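# Carry the tube rack to the counter in the next room

## Task

Move the tube rack onto the counter in the adjoining room so it stands upright with each tube seated all the way down in a hole. The rack and tubes must never touch the floor, and the robot must not tip over or finish leaning. The connecting door shuts on its own. The result only counts if it stays in place without the robot holding it, so release the rack and back away at the end.

## Robot and tools

ROBOT. TidyBot++: a wheeled base 0.54 m long, 0.50 m wide and 0.38 m tall on four driven casters. It carries one seven-joint arm with a two-finger gripper. The shoulder sits 0.12 m ahead of the base centre and 0.68 m up. Cameras: base_camera on the base, and wrist_camera, which looks along the hand. The arm starts folded with the hand pointing down; folded, the hand reaches up to 0.08 m past the base front and the elbow up to 1.15 m high. A downward-pointing hand can reach about 0.94 m high at most, and only near the base.

FRAMES. Base frame: origin on the floor below the base centre, x forward, y left, z up. hand_pose is in this frame and marks the point between the finger pads; its z axis runs out along the fingers, and the fingers close along its y axis. Odometry frame: the base frame where the scene began. base_odometry counts wheel rotation, so slip shows up as travel and drift of a few cm and degrees builds up. Heading is in radians, left positive, -3.142 to 3.142. base_tilt is in degrees, forward and right positive, with about 1 degree of fixed bias.

execute_actions. Arguments: actions (a list holding exactly one action, or empty to just read the state) and cameras (list of "base_camera", "wrist_camera" or "all"; omitted, null or ["all"] gives every camera, [] gives none). An action may contain:
- base: exactly one key, an offset from where the base last reported itself, in the current base frame. translate_m: metres, -2 to 2, forward positive. strafe_m: metres, -2 to 2, left positive. rotate_rad: radians, -6.3 to 6.3, counter-clockwise from above positive.
- joints: absolute targets keyed by name, radians except gripper_pos. joint_1_rad any angle (whole arm about vertical; positive is clockwise from above, opposite to rotate_rad). joint_2_rad -2.249 to 2.249 (shoulder). joint_3_rad any angle (upper arm roll; from 3.14, positive swings a forward-bent forearm to the right). joint_4_rad -2.579 to 2.579 (elbow). joint_5_rad any angle (forearm roll; positive swings a forward-bent hand right). joint_6_rad -2.099 to 2.099 (wrist). joint_7_rad any angle (hand roll; hand down, positive is counter-clockwise from above; at 1.57 the fingers part left/right). gripper_pos 0 (open, about 85 mm gap) to 1 (closed); gap is roughly 85 x (1 - gripper_pos) mm. Unbounded joints go the short way, so turn in steps below half a revolution. Done tolerances are ±0.039 for joints 1 to 4, ±0.056 for 5 to 7, ±0.03 for the gripper.
- speeds: per-action caps with keys translate_m, strafe_m (0.05 to 0.5 m/s) and rotate_rad (0.1 to 1.57 rad/s); the top of each range is the default.
All motions in an action start together. A base move needing more than 8.667 s at its cap is rejected, and no action runs beyond 15 s. An unknown key or out-of-range value rejects the whole call with no motion. A joint or base left out of an action may keep pushing to its previous target.

ARM GEOMETRY. With joint_1_rad 0, joint_3_rad 3.14 and joint_5_rad 0 (near the start) the arm stays in the vertical x-z plane. Segment tilt from vertical, forward positive: upper arm (0.42 m) = j2; forearm (0.31 m) = j2 - j4; hand (0.31 m to the hand point) = j2 - j4 - j6. Forward reach from the shoulder is the sum of length x sin(tilt), height the sum of length x cos(tilt). Arm joints move up to 1.39 rad/s (1.22 for joints 5 to 7).

OTHER TOOLS. wait: seconds, 0 to 10; commands nothing and returns state and images. zoom_image: camera ("base_camera" or "wrist_camera") and region [x0, y0, x1, y1] in pixels from the top-left of that camera's latest full image, at most 504 by 504. read_manual: section, default "licences"; returns licence text only. finished_scene: scene, the integer number of the current scene; ends it irreversibly and reports success.

RESULTS. base_status and joint_status tell how each motion ended: "done"; "off_target" (stopped short, may still push); "contact_stop" or "time_out" (target dropped, holding in place). A base "done" only means the wheels turned enough; a blocked base may report it while far short. "joint command not followed" with a "cause:" line means a self-collision check withheld the arm targets (the gripper still moves); those joints show "not_followed" and may be retried on later actions. on_its_own lists uncommanded motion. motor_effort gives percent of maximum, peak in brackets, with noise and bias. "pictures" names the images in order. "ARM HIT" flags a hard hit on the base or arm. MOTOR HOT warns above 60 °C; OVER-TEMPERATURE FAULT at 75 °C lets the arm sag, and affected keys read "limit_stop_at_motor_heat" (resend the target). A gripper closed to 1 reporting "done" holds nothing; "off_target" means something is gripped.

ACCURACY. Friction and load leave the hand a cm or two off, more when stretched out or carrying; correct by sending each joint its last command plus (wanted minus read). While holding something, never command a joint to its read angle, since the arm sinks further. Trust the cameras over hand_pose.

AVOID. Dropping or dragging the rack or tubes on the floor. Driving while the arm is snagged above about 0.8 m, or pushing/pulling sideways with a raised hand: the robot can tip. Driving the arm into things: joint torque over 104.5 N m (joints 1 to 4) or 51.3 N m (5 to 7) freezes the arm 10 s and aborts the call while the base keeps going. Pressing hard against obstacles. Long loaded holds that heat motors. The robot keeps its last command while you think. If any call reports a stop, the remaining calls in that reply are skipped.

Each tool is called after "Emit:" as name(argument=value, ...) on one line, values as JSON.

## Session

I'll start by looking at the current state.

Emit:
execute_actions(actions=[])

Scene clock: 0.00 s.
base_odometry: x=+0.000 y=+0.000 heading=+0.000 (m, m, rad; odometry frame)
base_tilt: forward=-0.7 right=-0.1 (deg)
base_status: not commanded
joint_positions: joint_1_rad=-0.040 joint_2_rad=-0.321 joint_3_rad=+3.105 joint_4_rad=-2.513 joint_5_rad=-0.047 joint_6_rad=-0.845 joint_7_rad=+1.602 gripper_pos=+0.000
joint_status: not commanded
motor_effort: joint_1_rad=+1 joint_2_rad=-3 joint_3_rad=+1 joint_4_rad=+14 joint_5_rad=-2 joint_6_rad=+2 joint_7_rad=-1 (%)
hand_pose: x=+0.2729 y=+0.0228 z=+0.5885 quat_wxyz=(-0.014, +0.998, +0.039, +0.052) (m; base frame)
pictures: base_camera, wrist_camera
Images, in order (width x height): base_camera 644x364, wrist_camera 644x476.

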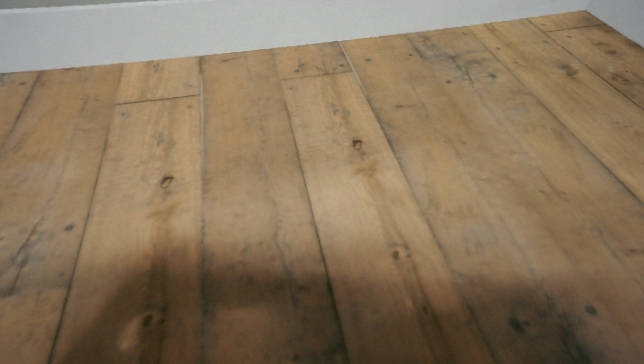

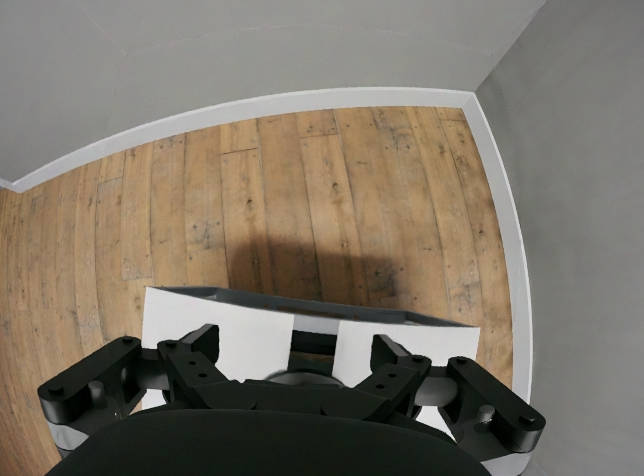

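Emit:
execute_actions(actions=[{"base": {"rotate_rad": 1.6}, "joints": {"joint_6_rad": 0.35}}])

Scene clock: 2.57 s.
base_odometry: x=+0.000 y=+0.000 heading=+1.599 (m, m, rad; odometry frame)
base_tilt: forward=-0.7 right=-0.1 (deg)
base_status: done
joint_positions: joint_1_rad=-0.040 joint_2_rad=-0.321 joint_3_rad=+3.105 joint_4_rad=-2.510 joint_5_rad=-0.047 joint_6_rad=+0.355 joint_7_rad=+1.602 gripper_pos=+0.000
joint_status: all done
motor_effort: joint_1_rad=+1(2) joint_2_rad=-7(8) joint_3_rad=+1(2) joint_4_rad=+18(18) joint_5_rad=-1(2) joint_6_rad=+10(9) joint_7_rad=+0(0) (%)
hand_pose: x=+0.5415 y=+0.0296 z=+0.8178 quat_wxyz=(-0.016, +0.793, +0.023, +0.608) (m; base frame)
pictures: base_camera, wrist_camera
Images, in order (width x height): base_camera 644x364, wrist_camera 644x476.

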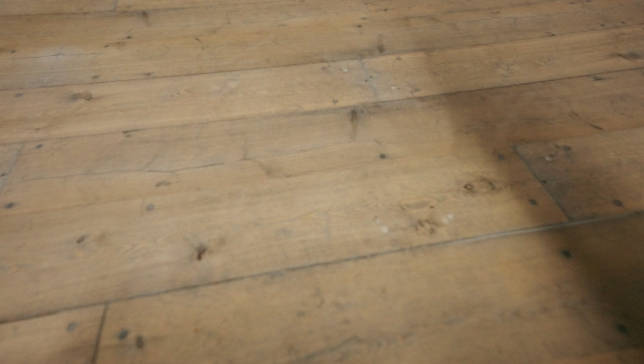

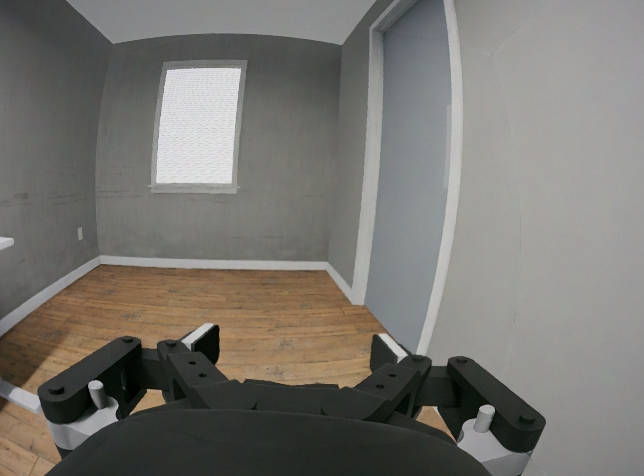

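Emit:
execute_actions(actions=[{"base": {"rotate_rad": 1.2}}])

Scene clock: 4.67 s.
base_odometry: x=+0.000 y=+0.000 heading=+2.798 (m, m, rad; odometry frame)
base_tilt: forward=-0.7 right=-0.1 (deg)
base_status: done
joint_positions: joint_1_rad=-0.040 joint_2_rad=-0.321 joint_3_rad=+3.105 joint_4_rad=-2.510 joint_5_rad=-0.047 joint_6_rad=+0.355 joint_7_rad=+1.602 gripper_pos=+0.000
joint_status: not commanded
motor_effort: joint_1_rad=+1(1) joint_2_rad=-7(9) joint_3_rad=+1(2) joint_4_rad=+18(18) joint_5_rad=-1(1) joint_6_rad=+9(9) joint_7_rad=+0(0) (%)
hand_pose: x=+0.5415 y=+0.0296 z=+0.8178 quat_wxyz=(-0.016, +0.793, +0.023, +0.608) (m; base frame)
pictures: base_camera, wrist_camera
Images, in order (width x height): base_camera 644x364, wrist_camera 644x476.

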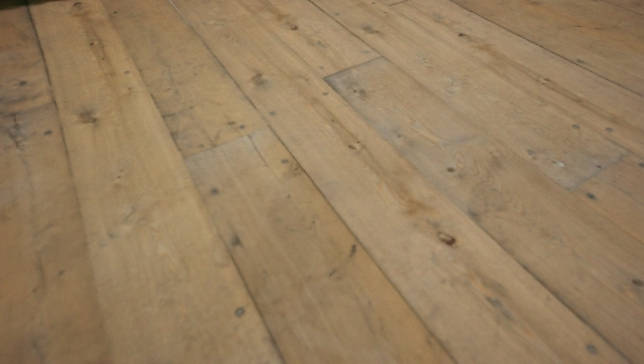

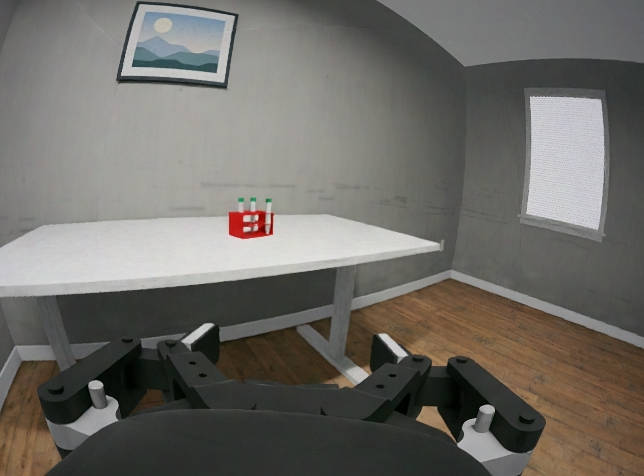

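Emit:
zoom_image(camera="wrist_camera", region=[200, 180, 310, 260])

Region (200, 180, 310, 260) of wrist_camera's 644x476 image, scaled by 4.582; it fills the top 367 rows of this view, and the rest is white.

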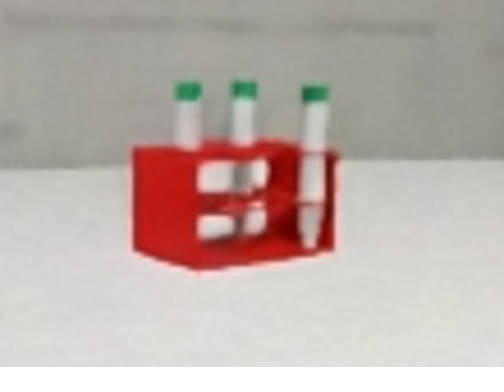

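Emit:
execute_actions(actions=[{"base": {"rotate_rad": 0.553}, "joints": {"joint_1_rad": 0.0, "joint_3_rad": 3.14, "joint_5_rad": 0.0, "joint_7_rad": 1.57}}])

Scene clock: 6.57 s.
base_odometry: x=+0.000 y=+0.000 heading=-2.933 (m, m, rad; odometry frame)
base_tilt: forward=-0.7 right=-0.1 (deg)
base_status: done
joint_positions: joint_1_rad=-0.011 joint_2_rad=-0.321 joint_3_rad=+3.130 joint_4_rad=-2.510 joint_5_rad=-0.034 joint_6_rad=+0.355 joint_7_rad=+1.602 gripper_pos=+0.000
joint_status: all done
motor_effort: joint_1_rad=+1(1) joint_2_rad=-8(8) joint_3_rad=+1(2) joint_4_rad=+18(18) joint_5_rad=-1(1) joint_6_rad=+10(9) joint_7_rad=+0(0) (%)
hand_pose: x=+0.5428 y=+0.0075 z=+0.8180 quat_wxyz=(-0.001, +0.794, +0.006, +0.608) (m; base frame)
pictures: base_camera, wrist_camera
Images, in order (width x height): base_camera 644x364, wrist_camera 644x476.

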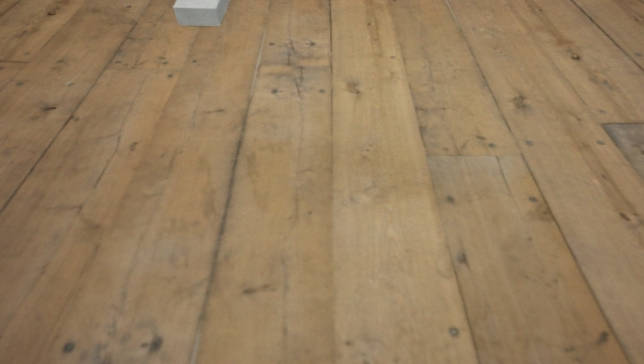

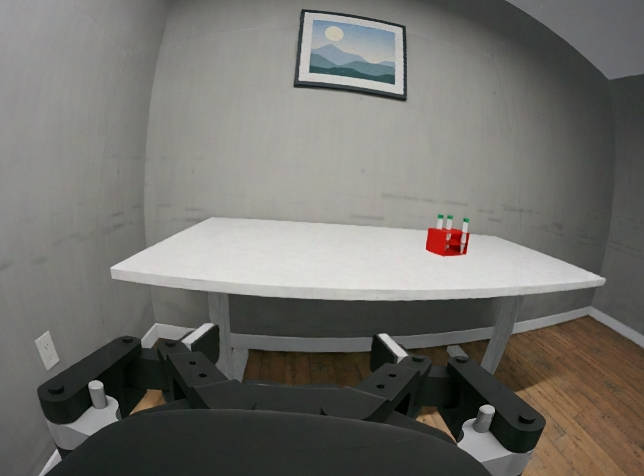

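Emit:
execute_actions(actions=[{"base": {"strafe_m": -0.4}, "joints": {"joint_2_rad": -0.1, "joint_4_rad": -1.9, "joint_6_rad": -0.5}}])

Scene clock: 9.40 s.
base_odometry: x=-0.083 y=+0.391 heading=-2.933 (m, m, rad; odometry frame)
base_tilt: forward=-0.6 right=-0.1 (deg)
base_status: done
joint_positions: joint_1_rad=-0.011 joint_2_rad=-0.114 joint_3_rad=+3.133 joint_4_rad=-1.912 joint_5_rad=-0.033 joint_6_rad=-0.480 joint_7_rad=+1.602 gripper_pos=+0.000
joint_status: all done
motor_effort: joint_1_rad=+0(1) joint_2_rad=-17(18) joint_3_rad=+0(2) joint_4_rad=+19(20) joint_5_rad=-1(1) joint_6_rad=+8(10) joint_7_rad=+0(0) (%)
hand_pose: x=+0.6138 y=+0.0162 z=+0.8266 quat_wxyz=(-0.010, +0.908, +0.013, +0.418) (m; base frame)
pictures: base_camera, wrist_camera
Images, in order (width x height): base_camera 644x364, wrist_camera 644x476.

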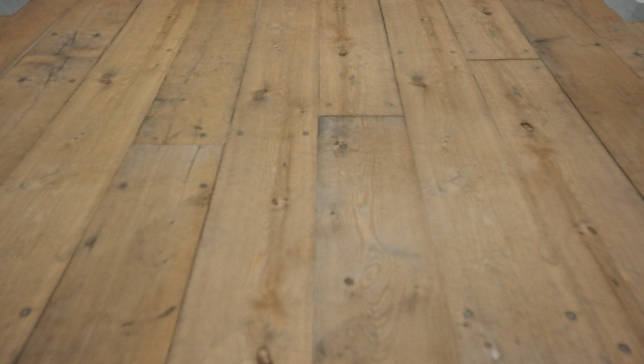

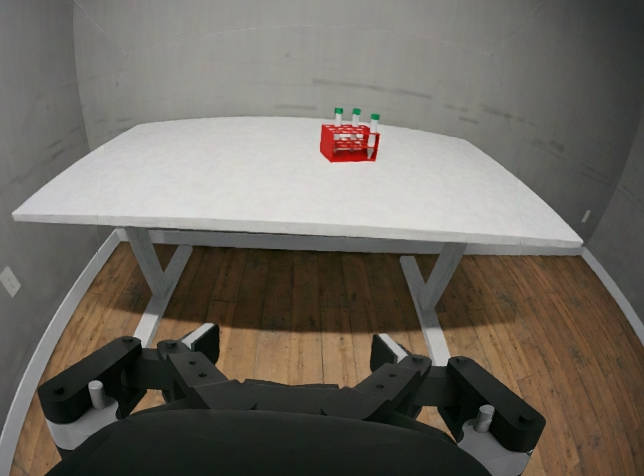

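Emit:
zoom_image(camera="wrist_camera", region=[300, 95, 400, 175])

Region (300, 95, 400, 175) of wrist_camera's 644x476 image, scaled by 5.040; it fills the top 403 rows of this view, and the rest is white.

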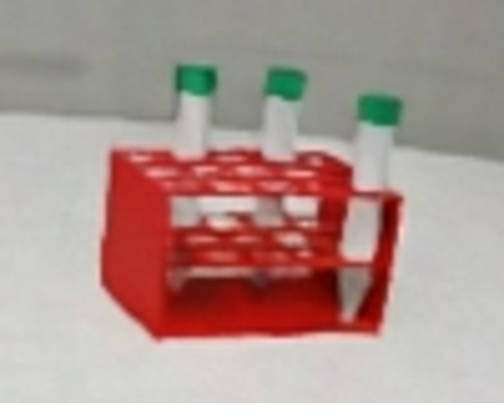

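Emit:
execute_actions(actions=[{"base": {"translate_m": 0.35}}])

Scene clock: 12.40 s.
base_odometry: x=-0.426 y=+0.319 heading=-2.933 (m, m, rad; odometry frame)
base_tilt: forward=-0.7 right=-0.1 (deg)
base_status: done
joint_positions: joint_1_rad=-0.011 joint_2_rad=-0.100 joint_3_rad=+3.133 joint_4_rad=-1.909 joint_5_rad=-0.033 joint_6_rad=-0.482 joint_7_rad=+1.602 gripper_pos=+0.000
joint_status: not commanded
motor_effort: joint_1_rad=+0(1) joint_2_rad=-17(20) joint_3_rad=+0(1) joint_4_rad=+19(20) joint_5_rad=-1(1) joint_6_rad=+8(8) joint_7_rad=+0(0) (%)
hand_pose: x=+0.6162 y=+0.0162 z=+0.8211 quat_wxyz=(-0.010, +0.911, +0.013, +0.413) (m; base frame)
pictures: base_camera, wrist_camera
Images, in order (width x height): base_camera 644x364, wrist_camera 644x476.

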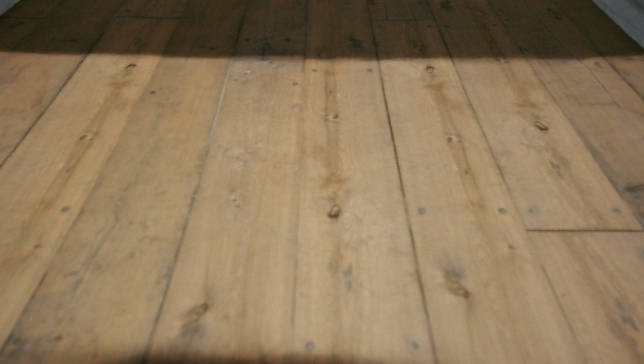

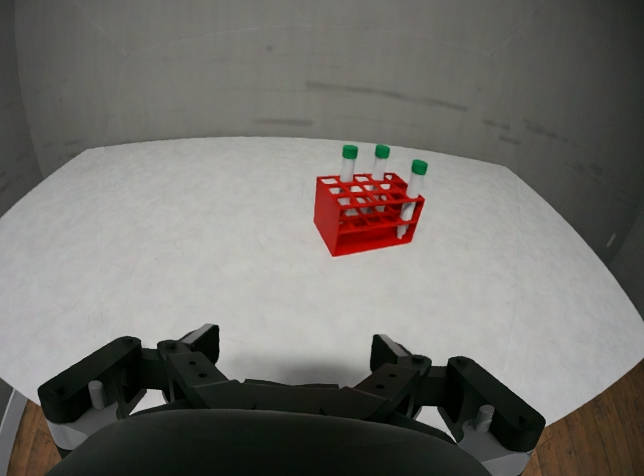

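Emit:
zoom_image(camera="wrist_camera", region=[295, 135, 445, 265])

Region (295, 135, 445, 265) of wrist_camera's 644x476 image, scaled by 3.360; it fills the top 437 rows of this view, and the rest is white.

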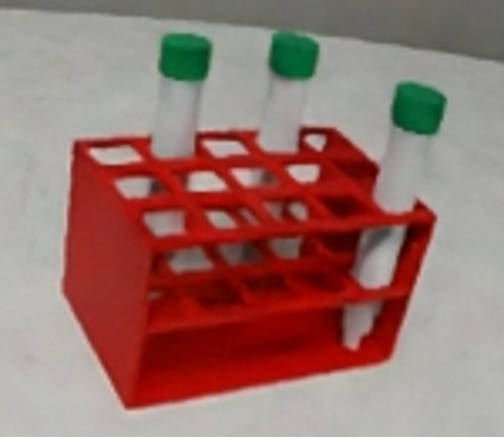

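Emit:
execute_actions(actions=[{"base": {"rotate_rad": 0.31}, "joints": {"joint_6_rad": 0.725, "gripper_pos": 0.45}}], cameras=[])

Emit:
execute_actions(actions=[{"base": {"strafe_m": -0.265}, "joints": {"joint_2_rad": 0.0, "joint_4_rad": -2.45, "joint_7_rad": 1.54, "joint_5_rad": 0.03, "joint_1_rad": 0.01}}])

Scene clock: 17.77 s.
base_odometry: x=-0.426 y=+0.319 heading=-2.624 (m, m, rad; odometry frame)
base_tilt: forward=-0.7 right=-0.1 (deg)
base_status: done
joint_positions: joint_1_rad=-0.010 joint_2_rad=-0.103 joint_3_rad=+3.132 joint_4_rad=-1.903 joint_5_rad=-0.033 joint_6_rad=+0.728 joint_7_rad=+1.602 gripper_pos=+0.450
joint_status: all done
motor_effort: joint_1_rad=+1(3) joint_2_rad=-18(21) joint_3_rad=+0(3) joint_4_rad=+20(21) joint_5_rad=-1(2) joint_6_rad=+9(10) joint_7_rad=+0(0) (%)
hand_pose: x=+0.6553 y=+0.0057 z=+1.1775 quat_wxyz=(+0.000, +0.511, -0.002, +0.860) (m; base frame)
pictures: none
No camera images: the call's "cameras" was empty. Leave "cameras" out to get every camera's image.

Scene clock: 19.60 s.
base_odometry: x=-0.557 y=+0.549 heading=-2.623 (m, m, rad; odometry frame)
base_tilt: forward=-0.6 right=-0.1 (deg)
base_status: done
joint_positions: joint_1_rad=-0.005 joint_2_rad=-0.013 joint_3_rad=+3.133 joint_4_rad=-2.439 joint_5_rad=-0.005 joint_6_rad=+0.728 joint_7_rad=+1.575 gripper_pos=+0.450
joint_status: all done
motor_effort: joint_1_rad=+1(3) joint_2_rad=-17(20) joint_3_rad=+0(3) joint_4_rad=+15(20) joint_5_rad=-1(1) joint_6_rad=+10(11) joint_7_rad=+0(0) (%)
hand_pose: x=+0.6284 y=+0.0073 z=+0.8256 quat_wxyz=(-0.003, +0.751, +0.004, +0.661) (m; base frame)
pictures: base_camera, wrist_camera
Images, in order (width x height): base_camera 644x364, wrist_camera 644x476.

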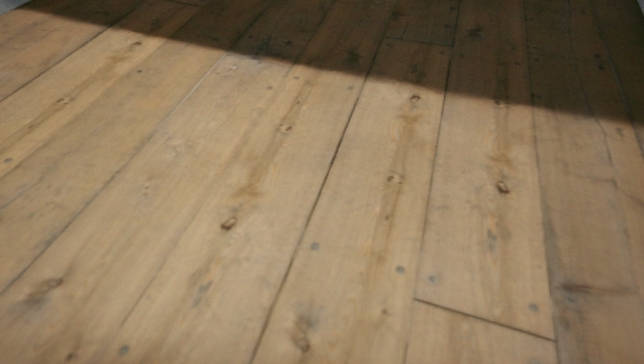

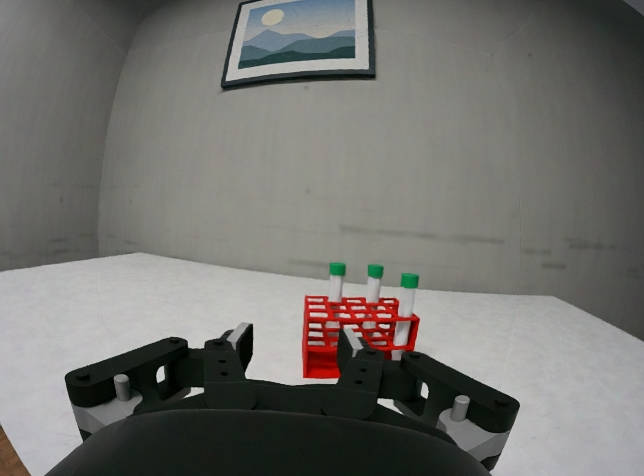

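Emit:
zoom_image(camera="wrist_camera", region=[200, 250, 440, 400])

Region (200, 250, 440, 400) of wrist_camera's 644x476 image, scaled by 2.100; it fills the top 315 rows of this view, and the rest is white.

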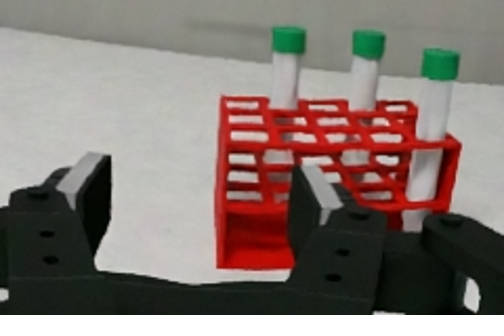

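Emit:
execute_actions(actions=[{"base": {"translate_m": 0.045}, "joints": {"joint_2_rad": 0.113, "joint_4_rad": -2.478, "joint_6_rad": 0.848}}], cameras=["wrist_camera"])

Scene clock: 21.33 s.
base_odometry: x=-0.597 y=+0.527 heading=-2.624 (m, m, rad; odometry frame)
base_tilt: forward=-0.6 right=-0.1 (deg)
base_status: done
joint_positions: joint_1_rad=-0.005 joint_2_rad=+0.116 joint_3_rad=+3.133 joint_4_rad=-2.464 joint_5_rad=-0.004 joint_6_rad=+0.826 joint_7_rad=+1.575 gripper_pos=+0.450
joint_status: all done
motor_effort: joint_1_rad=+0(1) joint_2_rad=-19(23) joint_3_rad=+0(0) joint_4_rad=+13(16) joint_5_rad=-1(1) joint_6_rad=+10(10) joint_7_rad=+0(0) (%)
hand_pose: x=+0.6411 y=+0.0074 z=+0.7770 quat_wxyz=(-0.003, +0.769, +0.005, +0.639) (m; base frame)
pictures: wrist_camera
Images, in order (width x height): wrist_camera 644x476.

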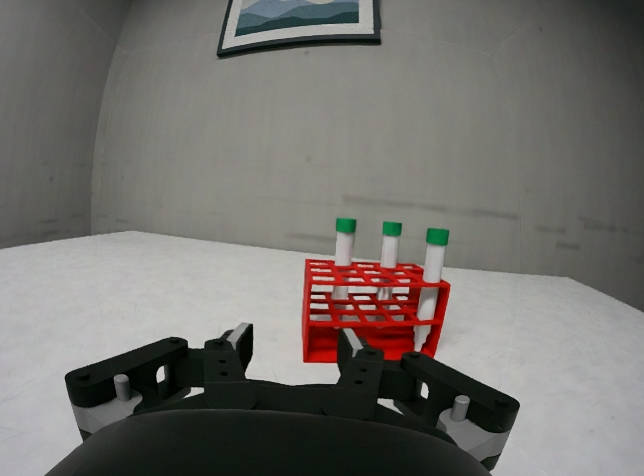

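Emit:
zoom_image(camera="wrist_camera", region=[220, 200, 470, 390])

Region (220, 200, 470, 390) of wrist_camera's 644x476 image, scaled by 2.016; it fills the top 383 rows of this view, and the rest is white.

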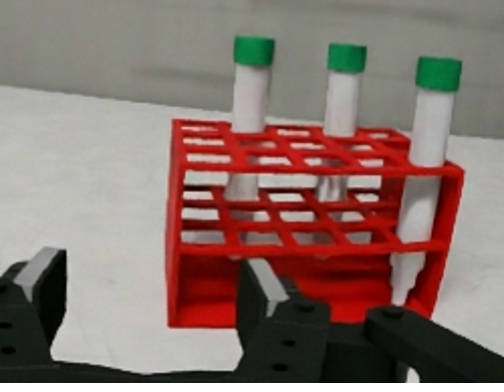

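Emit:
execute_actions(actions=[{"base": {"translate_m": 0.045}, "joints": {"joint_1_rad": 0.028}}], cameras=["wrist_camera"])

Emit:
zoom_image(camera="wrist_camera", region=[220, 200, 500, 400])

Scene clock: 23.03 s.
base_odometry: x=-0.636 y=+0.505 heading=-2.624 (m, m, rad; odometry frame)
base_tilt: forward=-0.6 right=-0.1 (deg)
base_status: done
joint_positions: joint_1_rad=+0.009 joint_2_rad=+0.117 joint_3_rad=+3.133 joint_4_rad=-2.469 joint_5_rad=-0.004 joint_6_rad=+0.827 joint_7_rad=+1.575 gripper_pos=+0.450
joint_status: all done
motor_effort: joint_1_rad=+0(2) joint_2_rad=-20(23) joint_3_rad=+0(0) joint_4_rad=+13(14) joint_5_rad=-1(2) joint_6_rad=+9(10) joint_7_rad=+0(0) (%)
hand_pose: x=+0.6396 y=+0.0002 z=+0.7745 quat_wxyz=(+0.001, +0.770, -0.001, +0.638) (m; base frame)
pictures: wrist_camera
Images, in order (width x height): wrist_camera 644x476.

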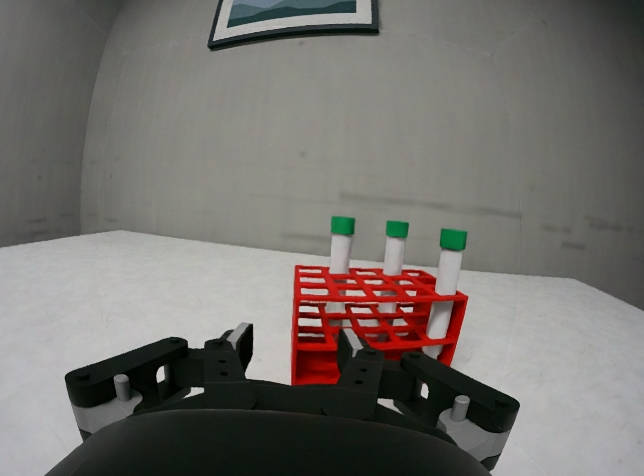

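Region (220, 200, 500, 400) of wrist_camera's 644x476 image, scaled by 1.800; it fills the top 360 rows of this view, and the rest is white.

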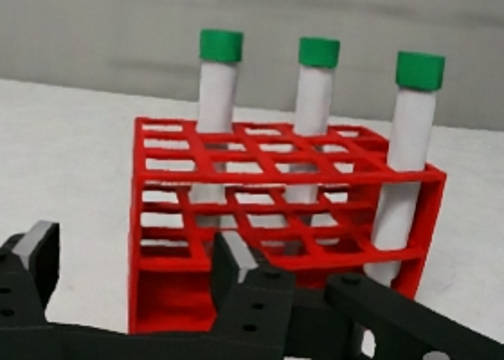

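Emit:
execute_actions(actions=[{"base": {"translate_m": 0.015}, "joints": {"joint_6_rad": 0.872}}], cameras=["wrist_camera"])

Emit:
zoom_image(camera="wrist_camera", region=[220, 200, 500, 400])

Scene clock: 24.10 s.
base_odometry: x=-0.650 y=+0.497 heading=-2.624 (m, m, rad; odometry frame)
base_tilt: forward=-0.6 right=-0.1 (deg)
base_status: done
joint_positions: joint_1_rad=+0.009 joint_2_rad=+0.117 joint_3_rad=+3.133 joint_4_rad=-2.471 joint_5_rad=-0.004 joint_6_rad=+0.853 joint_7_rad=+1.575 gripper_pos=+0.450
joint_status: all done
motor_effort: joint_1_rad=+0(1) joint_2_rad=-20(22) joint_3_rad=+0(1) joint_4_rad=+13(14) joint_5_rad=-1(1) joint_6_rad=+9(10) joint_7_rad=+0(0) (%)
hand_pose: x=+0.6402 y=+0.0001 z=+0.7811 quat_wxyz=(+0.002, +0.763, -0.001, +0.646) (m; base frame)
pictures: wrist_camera
Images, in order (width x height): wrist_camera 644x476.

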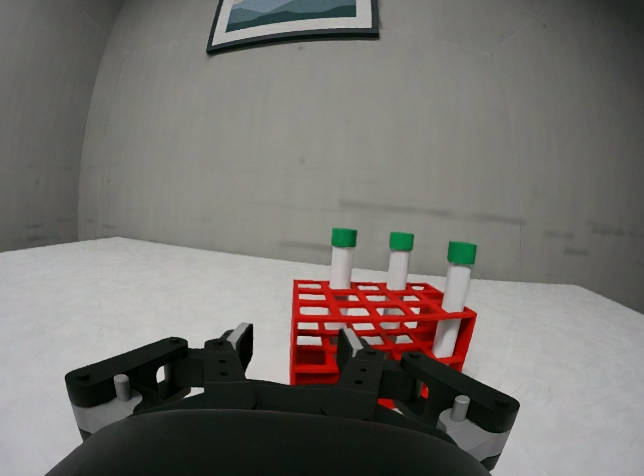

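Region (220, 200, 500, 400) of wrist_camera's 644x476 image, scaled by 1.800; it fills the top 360 rows of this view, and the rest is white.

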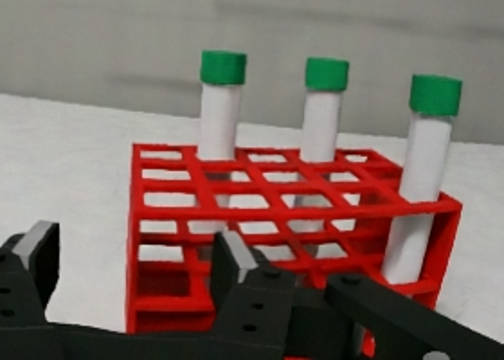

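Emit:
execute_actions(actions=[{"base": {"translate_m": 0.01}, "joints": {"joint_2_rad": 0.13}}], cameras=["wrist_camera"])

Emit:
zoom_image(camera="wrist_camera", region=[220, 250, 420, 400])

Scene clock: 25.20 s.
base_odometry: x=-0.659 y=+0.492 heading=-2.624 (m, m, rad; odometry frame)
base_tilt: forward=-0.6 right=-0.1 (deg)
base_status: done
joint_positions: joint_1_rad=+0.009 joint_2_rad=+0.127 joint_3_rad=+3.133 joint_4_rad=-2.472 joint_5_rad=-0.004 joint_6_rad=+0.853 joint_7_rad=+1.575 gripper_pos=+0.450
joint_status: all done
motor_effort: joint_1_rad=+0(0) joint_2_rad=-20(22) joint_3_rad=+0(0) joint_4_rad=+13(14) joint_5_rad=-1(1) joint_6_rad=+10(10) joint_7_rad=+0(0) (%)
hand_pose: x=+0.6411 y=+0.0001 z=+0.7756 quat_wxyz=(+0.001, +0.766, -0.001, +0.642) (m; base frame)
pictures: wrist_camera
Images, in order (width x height): wrist_camera 644x476.

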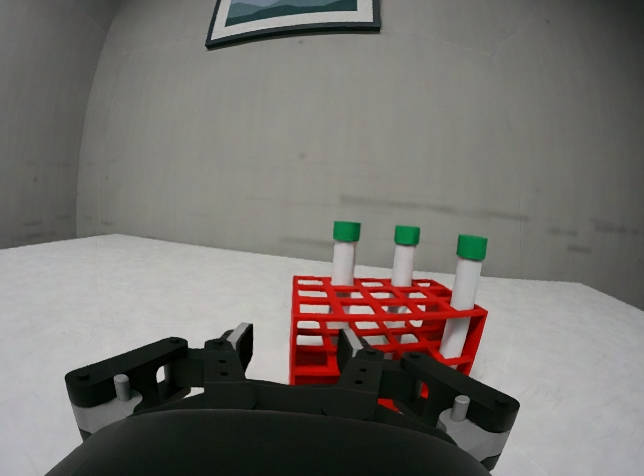

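Region (220, 250, 420, 400) of wrist_camera's 644x476 image, scaled by 2.520; it fills the top 378 rows of this view, and the rest is white.

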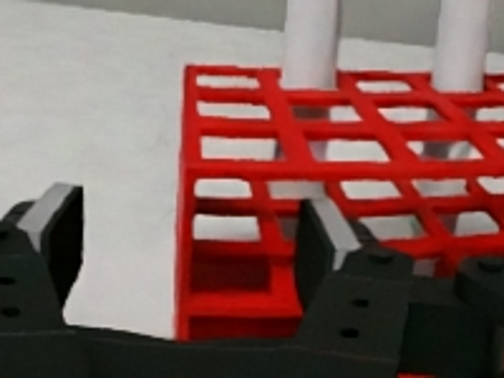

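Emit:
execute_actions(actions=[{"base": {"translate_m": 0.02}, "joints": {"joint_2_rad": 0.139}, "speeds": {"translate_m": 0.05}}], cameras=["wrist_camera"])

Emit:
zoom_image(camera="wrist_camera", region=[220, 250, 420, 400])

Scene clock: 26.23 s.
base_odometry: x=-0.676 y=+0.482 heading=-2.624 (m, m, rad; odometry frame)
base_tilt: forward=-0.6 right=-0.1 (deg)
base_status: done
joint_positions: joint_1_rad=+0.009 joint_2_rad=+0.130 joint_3_rad=+3.133 joint_4_rad=-2.472 joint_5_rad=-0.004 joint_6_rad=+0.853 joint_7_rad=+1.575 gripper_pos=+0.450
joint_status: all done
motor_effort: joint_1_rad=+1(0) joint_2_rad=-20(21) joint_3_rad=+0(0) joint_4_rad=+13(14) joint_5_rad=-1(1) joint_6_rad=+10(10) joint_7_rad=+0(0) (%)
hand_pose: x=+0.6413 y=+0.0001 z=+0.7740 quat_wxyz=(+0.001, +0.767, -0.001, +0.641) (m; base frame)
pictures: wrist_camera
Images, in order (width x height): wrist_camera 644x476.

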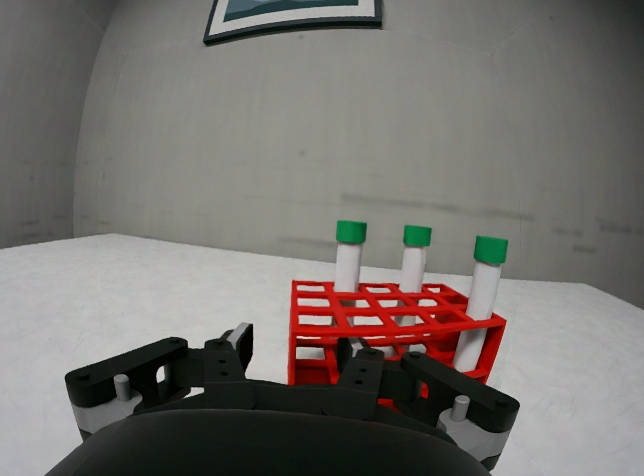

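Region (220, 250, 420, 400) of wrist_camera's 644x476 image, scaled by 2.520; it fills the top 378 rows of this view, and the rest is white.

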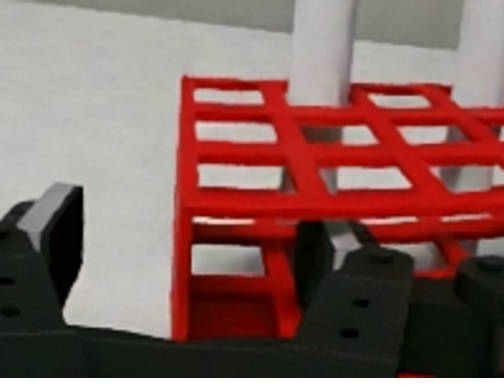

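Emit:
execute_actions(actions=[{"base": {"translate_m": 0.018}, "joints": {"joint_2_rad": 0.146}, "speeds": {"translate_m": 0.05}}], cameras=["wrist_camera"])

Emit:
zoom_image(camera="wrist_camera", region=[220, 250, 420, 400])

Scene clock: 27.20 s.
base_odometry: x=-0.692 y=+0.474 heading=-2.624 (m, m, rad; odometry frame)
base_tilt: forward=-0.6 right=-0.1 (deg)
base_status: done
joint_positions: joint_1_rad=+0.009 joint_2_rad=+0.135 joint_3_rad=+3.133 joint_4_rad=-2.472 joint_5_rad=-0.004 joint_6_rad=+0.853 joint_7_rad=+1.575 gripper_pos=+0.450
joint_status: all done
motor_effort: joint_1_rad=+1(1) joint_2_rad=-20(21) joint_3_rad=+1(0) joint_4_rad=+13(14) joint_5_rad=-1(1) joint_6_rad=+10(10) joint_7_rad=+0(0) (%)
hand_pose: x=+0.6417 y=+0.0001 z=+0.7715 quat_wxyz=(+0.001, +0.769, -0.001, +0.639) (m; base frame)
pictures: wrist_camera
Images, in order (width x height): wrist_camera 644x476.

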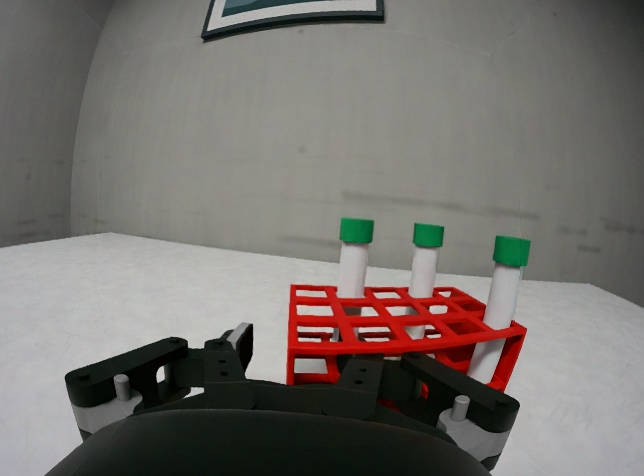

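Region (220, 250, 420, 400) of wrist_camera's 644x476 image, scaled by 2.520; it fills the top 378 rows of this view, and the rest is white.

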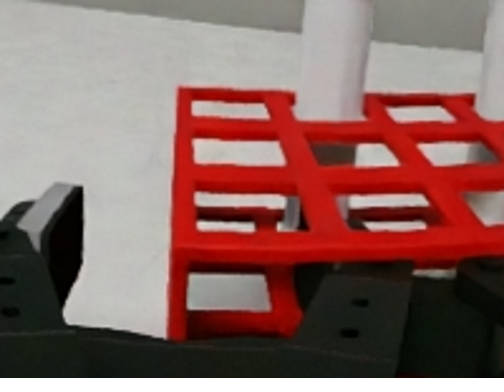

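Emit:
execute_actions(actions=[{"joints": {"gripper_pos": 1.0}}], cameras=["wrist_camera"])

Scene clock: 28.17 s.
base_odometry: x=-0.692 y=+0.474 heading=-2.624 (m, m, rad; odometry frame)
base_tilt: forward=-0.6 right=-0.1 (deg)
base_status: not commanded
joint_positions: joint_1_rad=+0.009 joint_2_rad=+0.135 joint_3_rad=+3.133 joint_4_rad=-2.472 joint_5_rad=-0.004 joint_6_rad=+0.854 joint_7_rad=+1.574 gripper_pos=+0.980
joint_status: all done
motor_effort: joint_1_rad=+1(0) joint_2_rad=-19(20) joint_3_rad=+0(1) joint_4_rad=+12(13) joint_5_rad=-1(1) joint_6_rad=+9(10) joint_7_rad=+0(0) (%)
hand_pose: x=+0.6418 y=+0.0001 z=+0.7718 quat_wxyz=(+0.001, +0.769, -0.001, +0.640) (m; base frame)
pictures: wrist_camera
Images, in order (width x height): wrist_camera 644x476.

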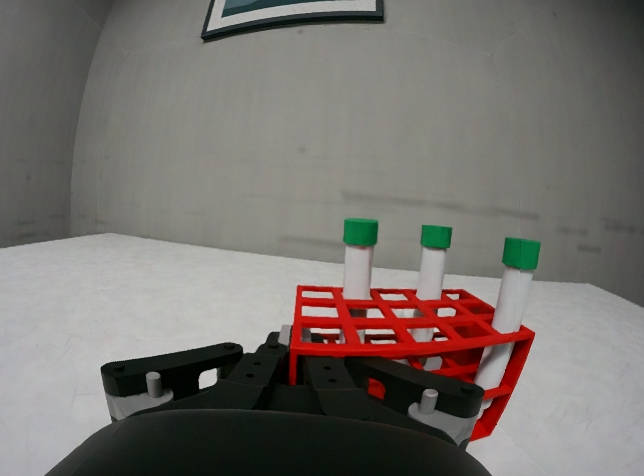

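Emit:
execute_actions(actions=[{"joints": {"joint_2_rad": -0.2, "joint_6_rad": 0.52}}], cameras=["wrist_camera"])

Scene clock: 30.87 s.
base_odometry: x=-0.692 y=+0.474 heading=-2.624 (m, m, rad; odometry frame)
base_tilt: forward=-0.7 right=-0.1 (deg)
base_status: not commanded
joint_positions: joint_1_rad=+0.009 joint_2_rad=-0.190 joint_3_rad=+3.133 joint_4_rad=-2.473 joint_5_rad=-0.004 joint_6_rad=+0.535 joint_7_rad=+1.574 gripper_pos=+0.980
joint_status: all done
motor_effort: joint_1_rad=+1(1) joint_2_rad=-12(22) joint_3_rad=+0(0) joint_4_rad=+18(18) joint_5_rad=-1(1) joint_6_rad=+11(10) joint_7_rad=+0(0) (%)
hand_pose: x=+0.5839 y=+0.0008 z=+0.8346 quat_wxyz=(+0.002, +0.767, +0.000, +0.642) (m; base frame)
pictures: wrist_camera
Images, in order (width x height): wrist_camera 644x476.

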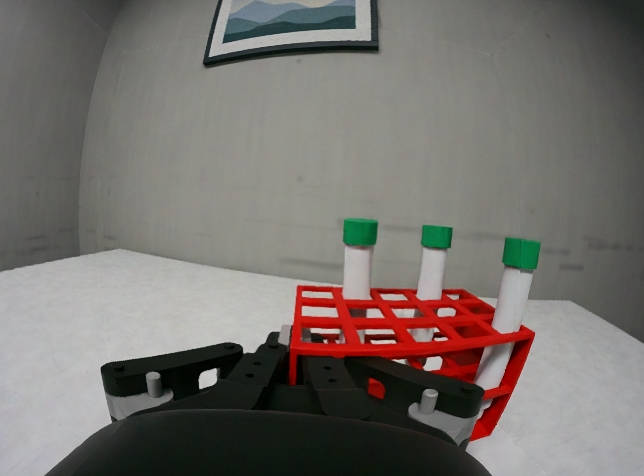

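Emit:
execute_actions(actions=[{"base": {"rotate_rad": 2.834}, "speeds": {"rotate_rad": 1.3}}])

Scene clock: 34.33 s.
base_odometry: x=-0.692 y=+0.473 heading=+0.209 (m, m, rad; odometry frame)
base_tilt: forward=-0.7 right=-0.1 (deg)
base_status: done
joint_positions: joint_1_rad=+0.011 joint_2_rad=-0.190 joint_3_rad=+3.133 joint_4_rad=-2.473 joint_5_rad=-0.003 joint_6_rad=+0.534 joint_7_rad=+1.574 gripper_pos=+0.980
joint_status: not commanded
motor_effort: joint_1_rad=+1(1) joint_2_rad=-13(14) joint_3_rad=+1(2) joint_4_rad=+18(18) joint_5_rad=-1(0) joint_6_rad=+11(11) joint_7_rad=+0(0) (%)
hand_pose: x=+0.5839 y=-0.0002 z=+0.8345 quat_wxyz=(+0.002, +0.767, -0.001, +0.642) (m; base frame)
pictures: base_camera, wrist_camera
Images, in order (width x height): base_camera 644x364, wrist_camera 644x476.

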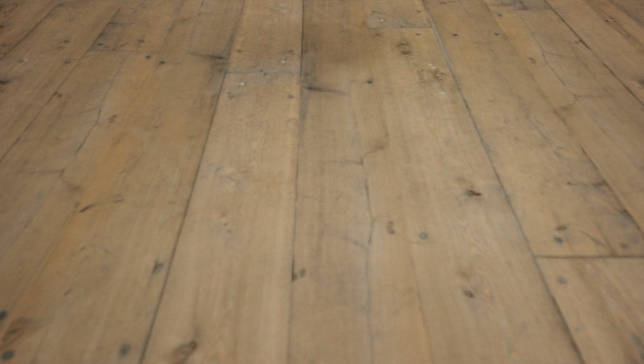

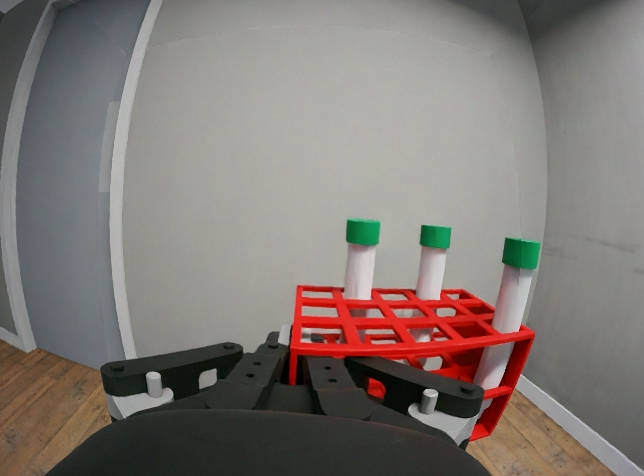

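Emit:
execute_actions(actions=[{"base": {"strafe_m": 1.1}}])

Scene clock: 38.00 s.
base_odometry: x=-0.922 y=+1.549 heading=+0.209 (m, m, rad; odometry frame)
base_tilt: forward=-0.6 right=-0.1 (deg)
base_status: done
joint_positions: joint_1_rad=+0.012 joint_2_rad=-0.190 joint_3_rad=+3.133 joint_4_rad=-2.473 joint_5_rad=-0.003 joint_6_rad=+0.534 joint_7_rad=+1.574 gripper_pos=+0.980
joint_status: not commanded
motor_effort: joint_1_rad=+0(1) joint_2_rad=-13(13) joint_3_rad=+1(1) joint_4_rad=+18(18) joint_5_rad=-1(1) joint_6_rad=+11(11) joint_7_rad=+0(0) (%)
hand_pose: x=+0.5839 y=-0.0004 z=+0.8345 quat_wxyz=(+0.003, +0.767, -0.001, +0.642) (m; base frame)
pictures: base_camera, wrist_camera
Images, in order (width x height): base_camera 644x364, wrist_camera 644x476.

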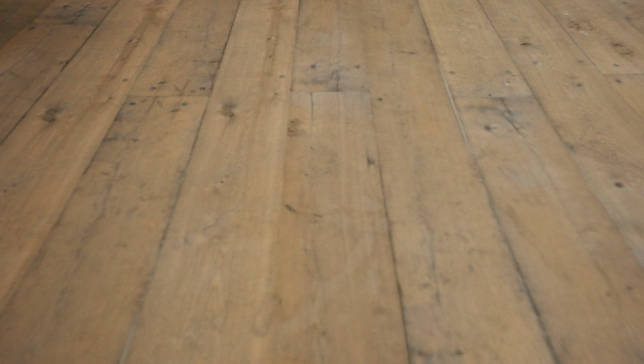

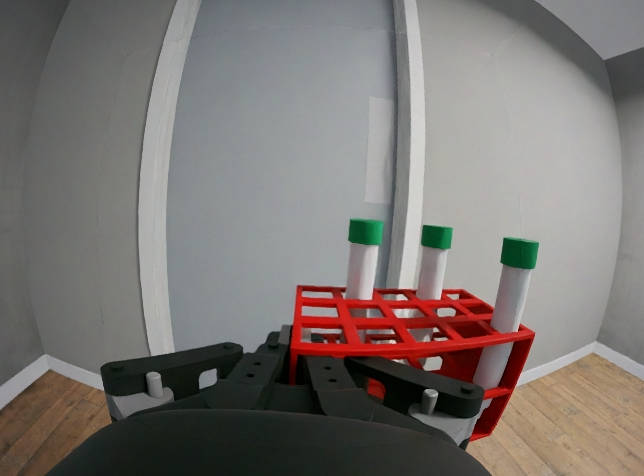

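Emit:
execute_actions(actions=[{"base": {"translate_m": 0.8}, "joints": {"joint_1_rad": 2.75}}])

Scene clock: 41.87 s.
base_odometry: x=-0.139 y=+1.716 heading=+0.210 (m, m, rad; odometry frame)
base_tilt: forward=-0.7 right=-0.1 (deg)
base_status: done
joint_positions: joint_1_rad=+2.729 joint_2_rad=-0.191 joint_3_rad=+3.133 joint_4_rad=-2.474 joint_5_rad=-0.003 joint_6_rad=+0.534 joint_7_rad=+1.574 gripper_pos=+0.980
joint_status: all done
motor_effort: joint_1_rad=+0(1) joint_2_rad=-13(14) joint_3_rad=+0(2) joint_4_rad=+18(19) joint_5_rad=-1(1) joint_6_rad=+11(11) joint_7_rad=+0(0) (%)
hand_pose: x=-0.3043 y=-0.1909 z=+0.8346 quat_wxyz=(+0.628, +0.161, -0.750, +0.133) (m; base frame)
pictures: base_camera, wrist_camera
Images, in order (width x height): base_camera 644x364, wrist_camera 644x476.

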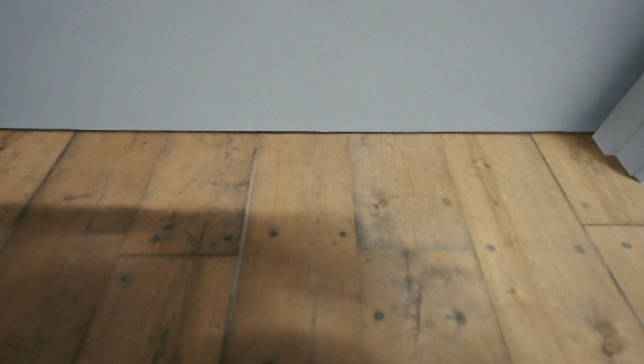

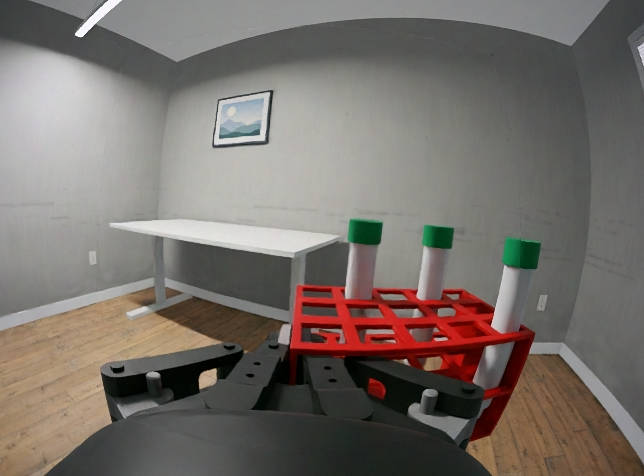

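Emit:
execute_actions(actions=[{"base": {"translate_m": 0.36}}], cameras=["base_camera"])

Emit:
execute_actions(actions=[{"base": {"translate_m": 0.4}, "speeds": {"translate_m": 0.12}}])

Scene clock: 44.33 s.
base_odometry: x=+0.213 y=+1.791 heading=+0.210 (m, m, rad; odometry frame)
base_tilt: forward=-0.6 right=-0.1 (deg)
base_status: done
joint_positions: joint_1_rad=+2.731 joint_2_rad=-0.200 joint_3_rad=+3.133 joint_4_rad=-2.482 joint_5_rad=+0.000 joint_6_rad=+0.533 joint_7_rad=+1.574 gripper_pos=+0.980
joint_status: not commanded
motor_effort: joint_1_rad=+1(2) joint_2_rad=-12(14) joint_3_rad=+1(3) joint_4_rad=+18(21) joint_5_rad=-1(0) joint_6_rad=+11(12) joint_7_rad=+1(0) (%)
hand_pose: x=-0.3012 y=-0.1890 z=+0.8332 quat_wxyz=(+0.627, +0.161, -0.750, +0.132) (m; base frame)
pictures: base_camera
Images, in order (width x height): base_camera 644x364.

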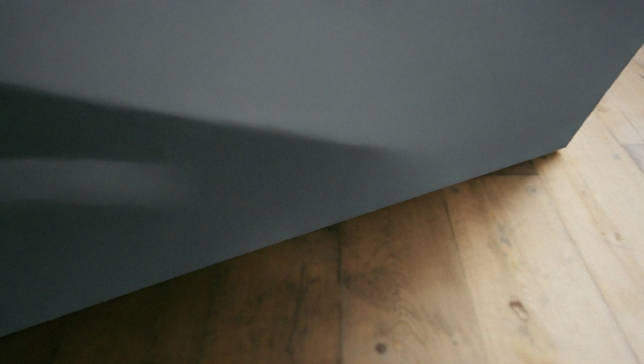

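Scene clock: 48.40 s.
base_odometry: x=+0.605 y=+1.875 heading=+0.210 (m, m, rad; odometry frame)
base_tilt: forward=-0.6 right=-0.1 (deg)
base_status: done
joint_positions: joint_1_rad=+2.735 joint_2_rad=-0.195 joint_3_rad=+3.134 joint_4_rad=-2.483 joint_5_rad=+0.003 joint_6_rad=+0.530 joint_7_rad=+1.574 gripper_pos=+0.980
joint_status: not commanded
motor_effort: joint_1_rad=+0(6) joint_2_rad=-12(19) joint_3_rad=+0(7) joint_4_rad=+18(21) joint_5_rad=-1(3) joint_6_rad=+11(11) joint_7_rad=+0(0) (%)
hand_pose: x=-0.3022 y=-0.1877 z=+0.8300 quat_wxyz=(+0.625, +0.162, -0.753, +0.130) (m; base frame)
pictures: base_camera, wrist_camera
Images, in order (width x height): base_camera 644x364, wrist_camera 644x476.

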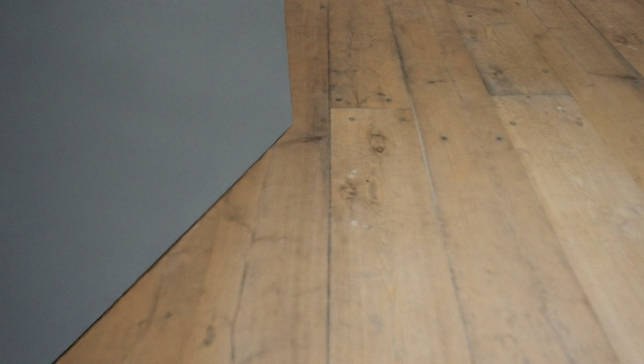

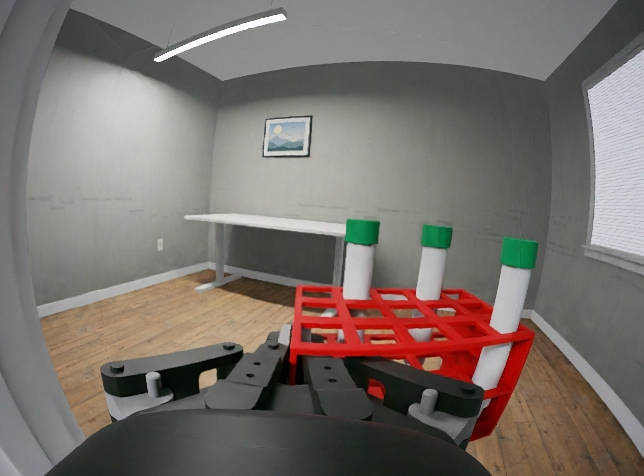

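Emit:
execute_actions(actions=[{"base": {"translate_m": 0.45}, "speeds": {"translate_m": 0.25}}])

Scene clock: 51.27 s.
base_odometry: x=+1.045 y=+1.968 heading=+0.210 (m, m, rad; odometry frame)
base_tilt: forward=-0.7 right=-0.1 (deg)
base_status: done
joint_positions: joint_1_rad=+2.735 joint_2_rad=-0.194 joint_3_rad=+3.134 joint_4_rad=-2.483 joint_5_rad=+0.003 joint_6_rad=+0.530 joint_7_rad=+1.574 gripper_pos=+0.980
joint_status: not commanded
motor_effort: joint_1_rad=+0(2) joint_2_rad=-12(15) joint_3_rad=+0(3) joint_4_rad=+18(19) joint_5_rad=-1(1) joint_6_rad=+11(11) joint_7_rad=+0(0) (%)
hand_pose: x=-0.3023 y=-0.1878 z=+0.8298 quat_wxyz=(+0.625, +0.162, -0.753, +0.130) (m; base frame)
pictures: base_camera, wrist_camera
Images, in order (width x height): base_camera 644x364, wrist_camera 644x476.

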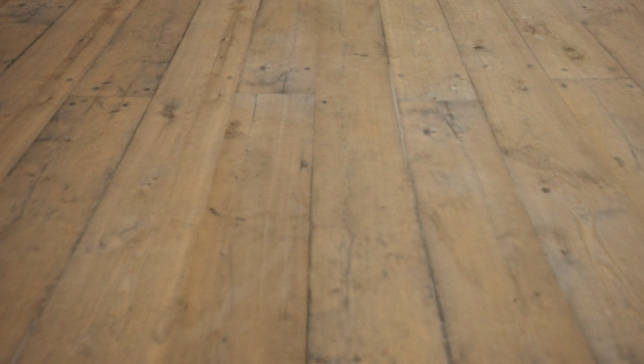

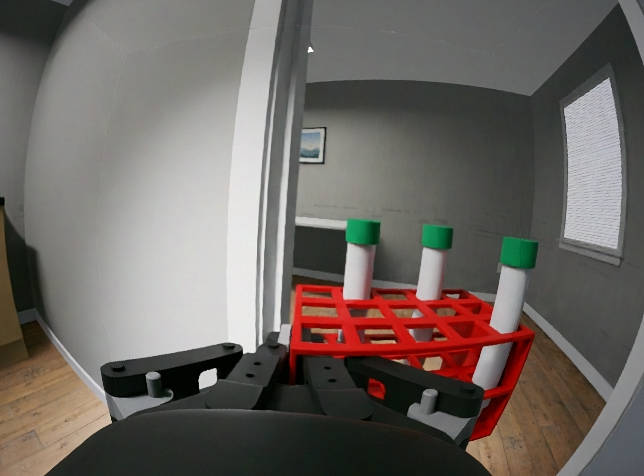

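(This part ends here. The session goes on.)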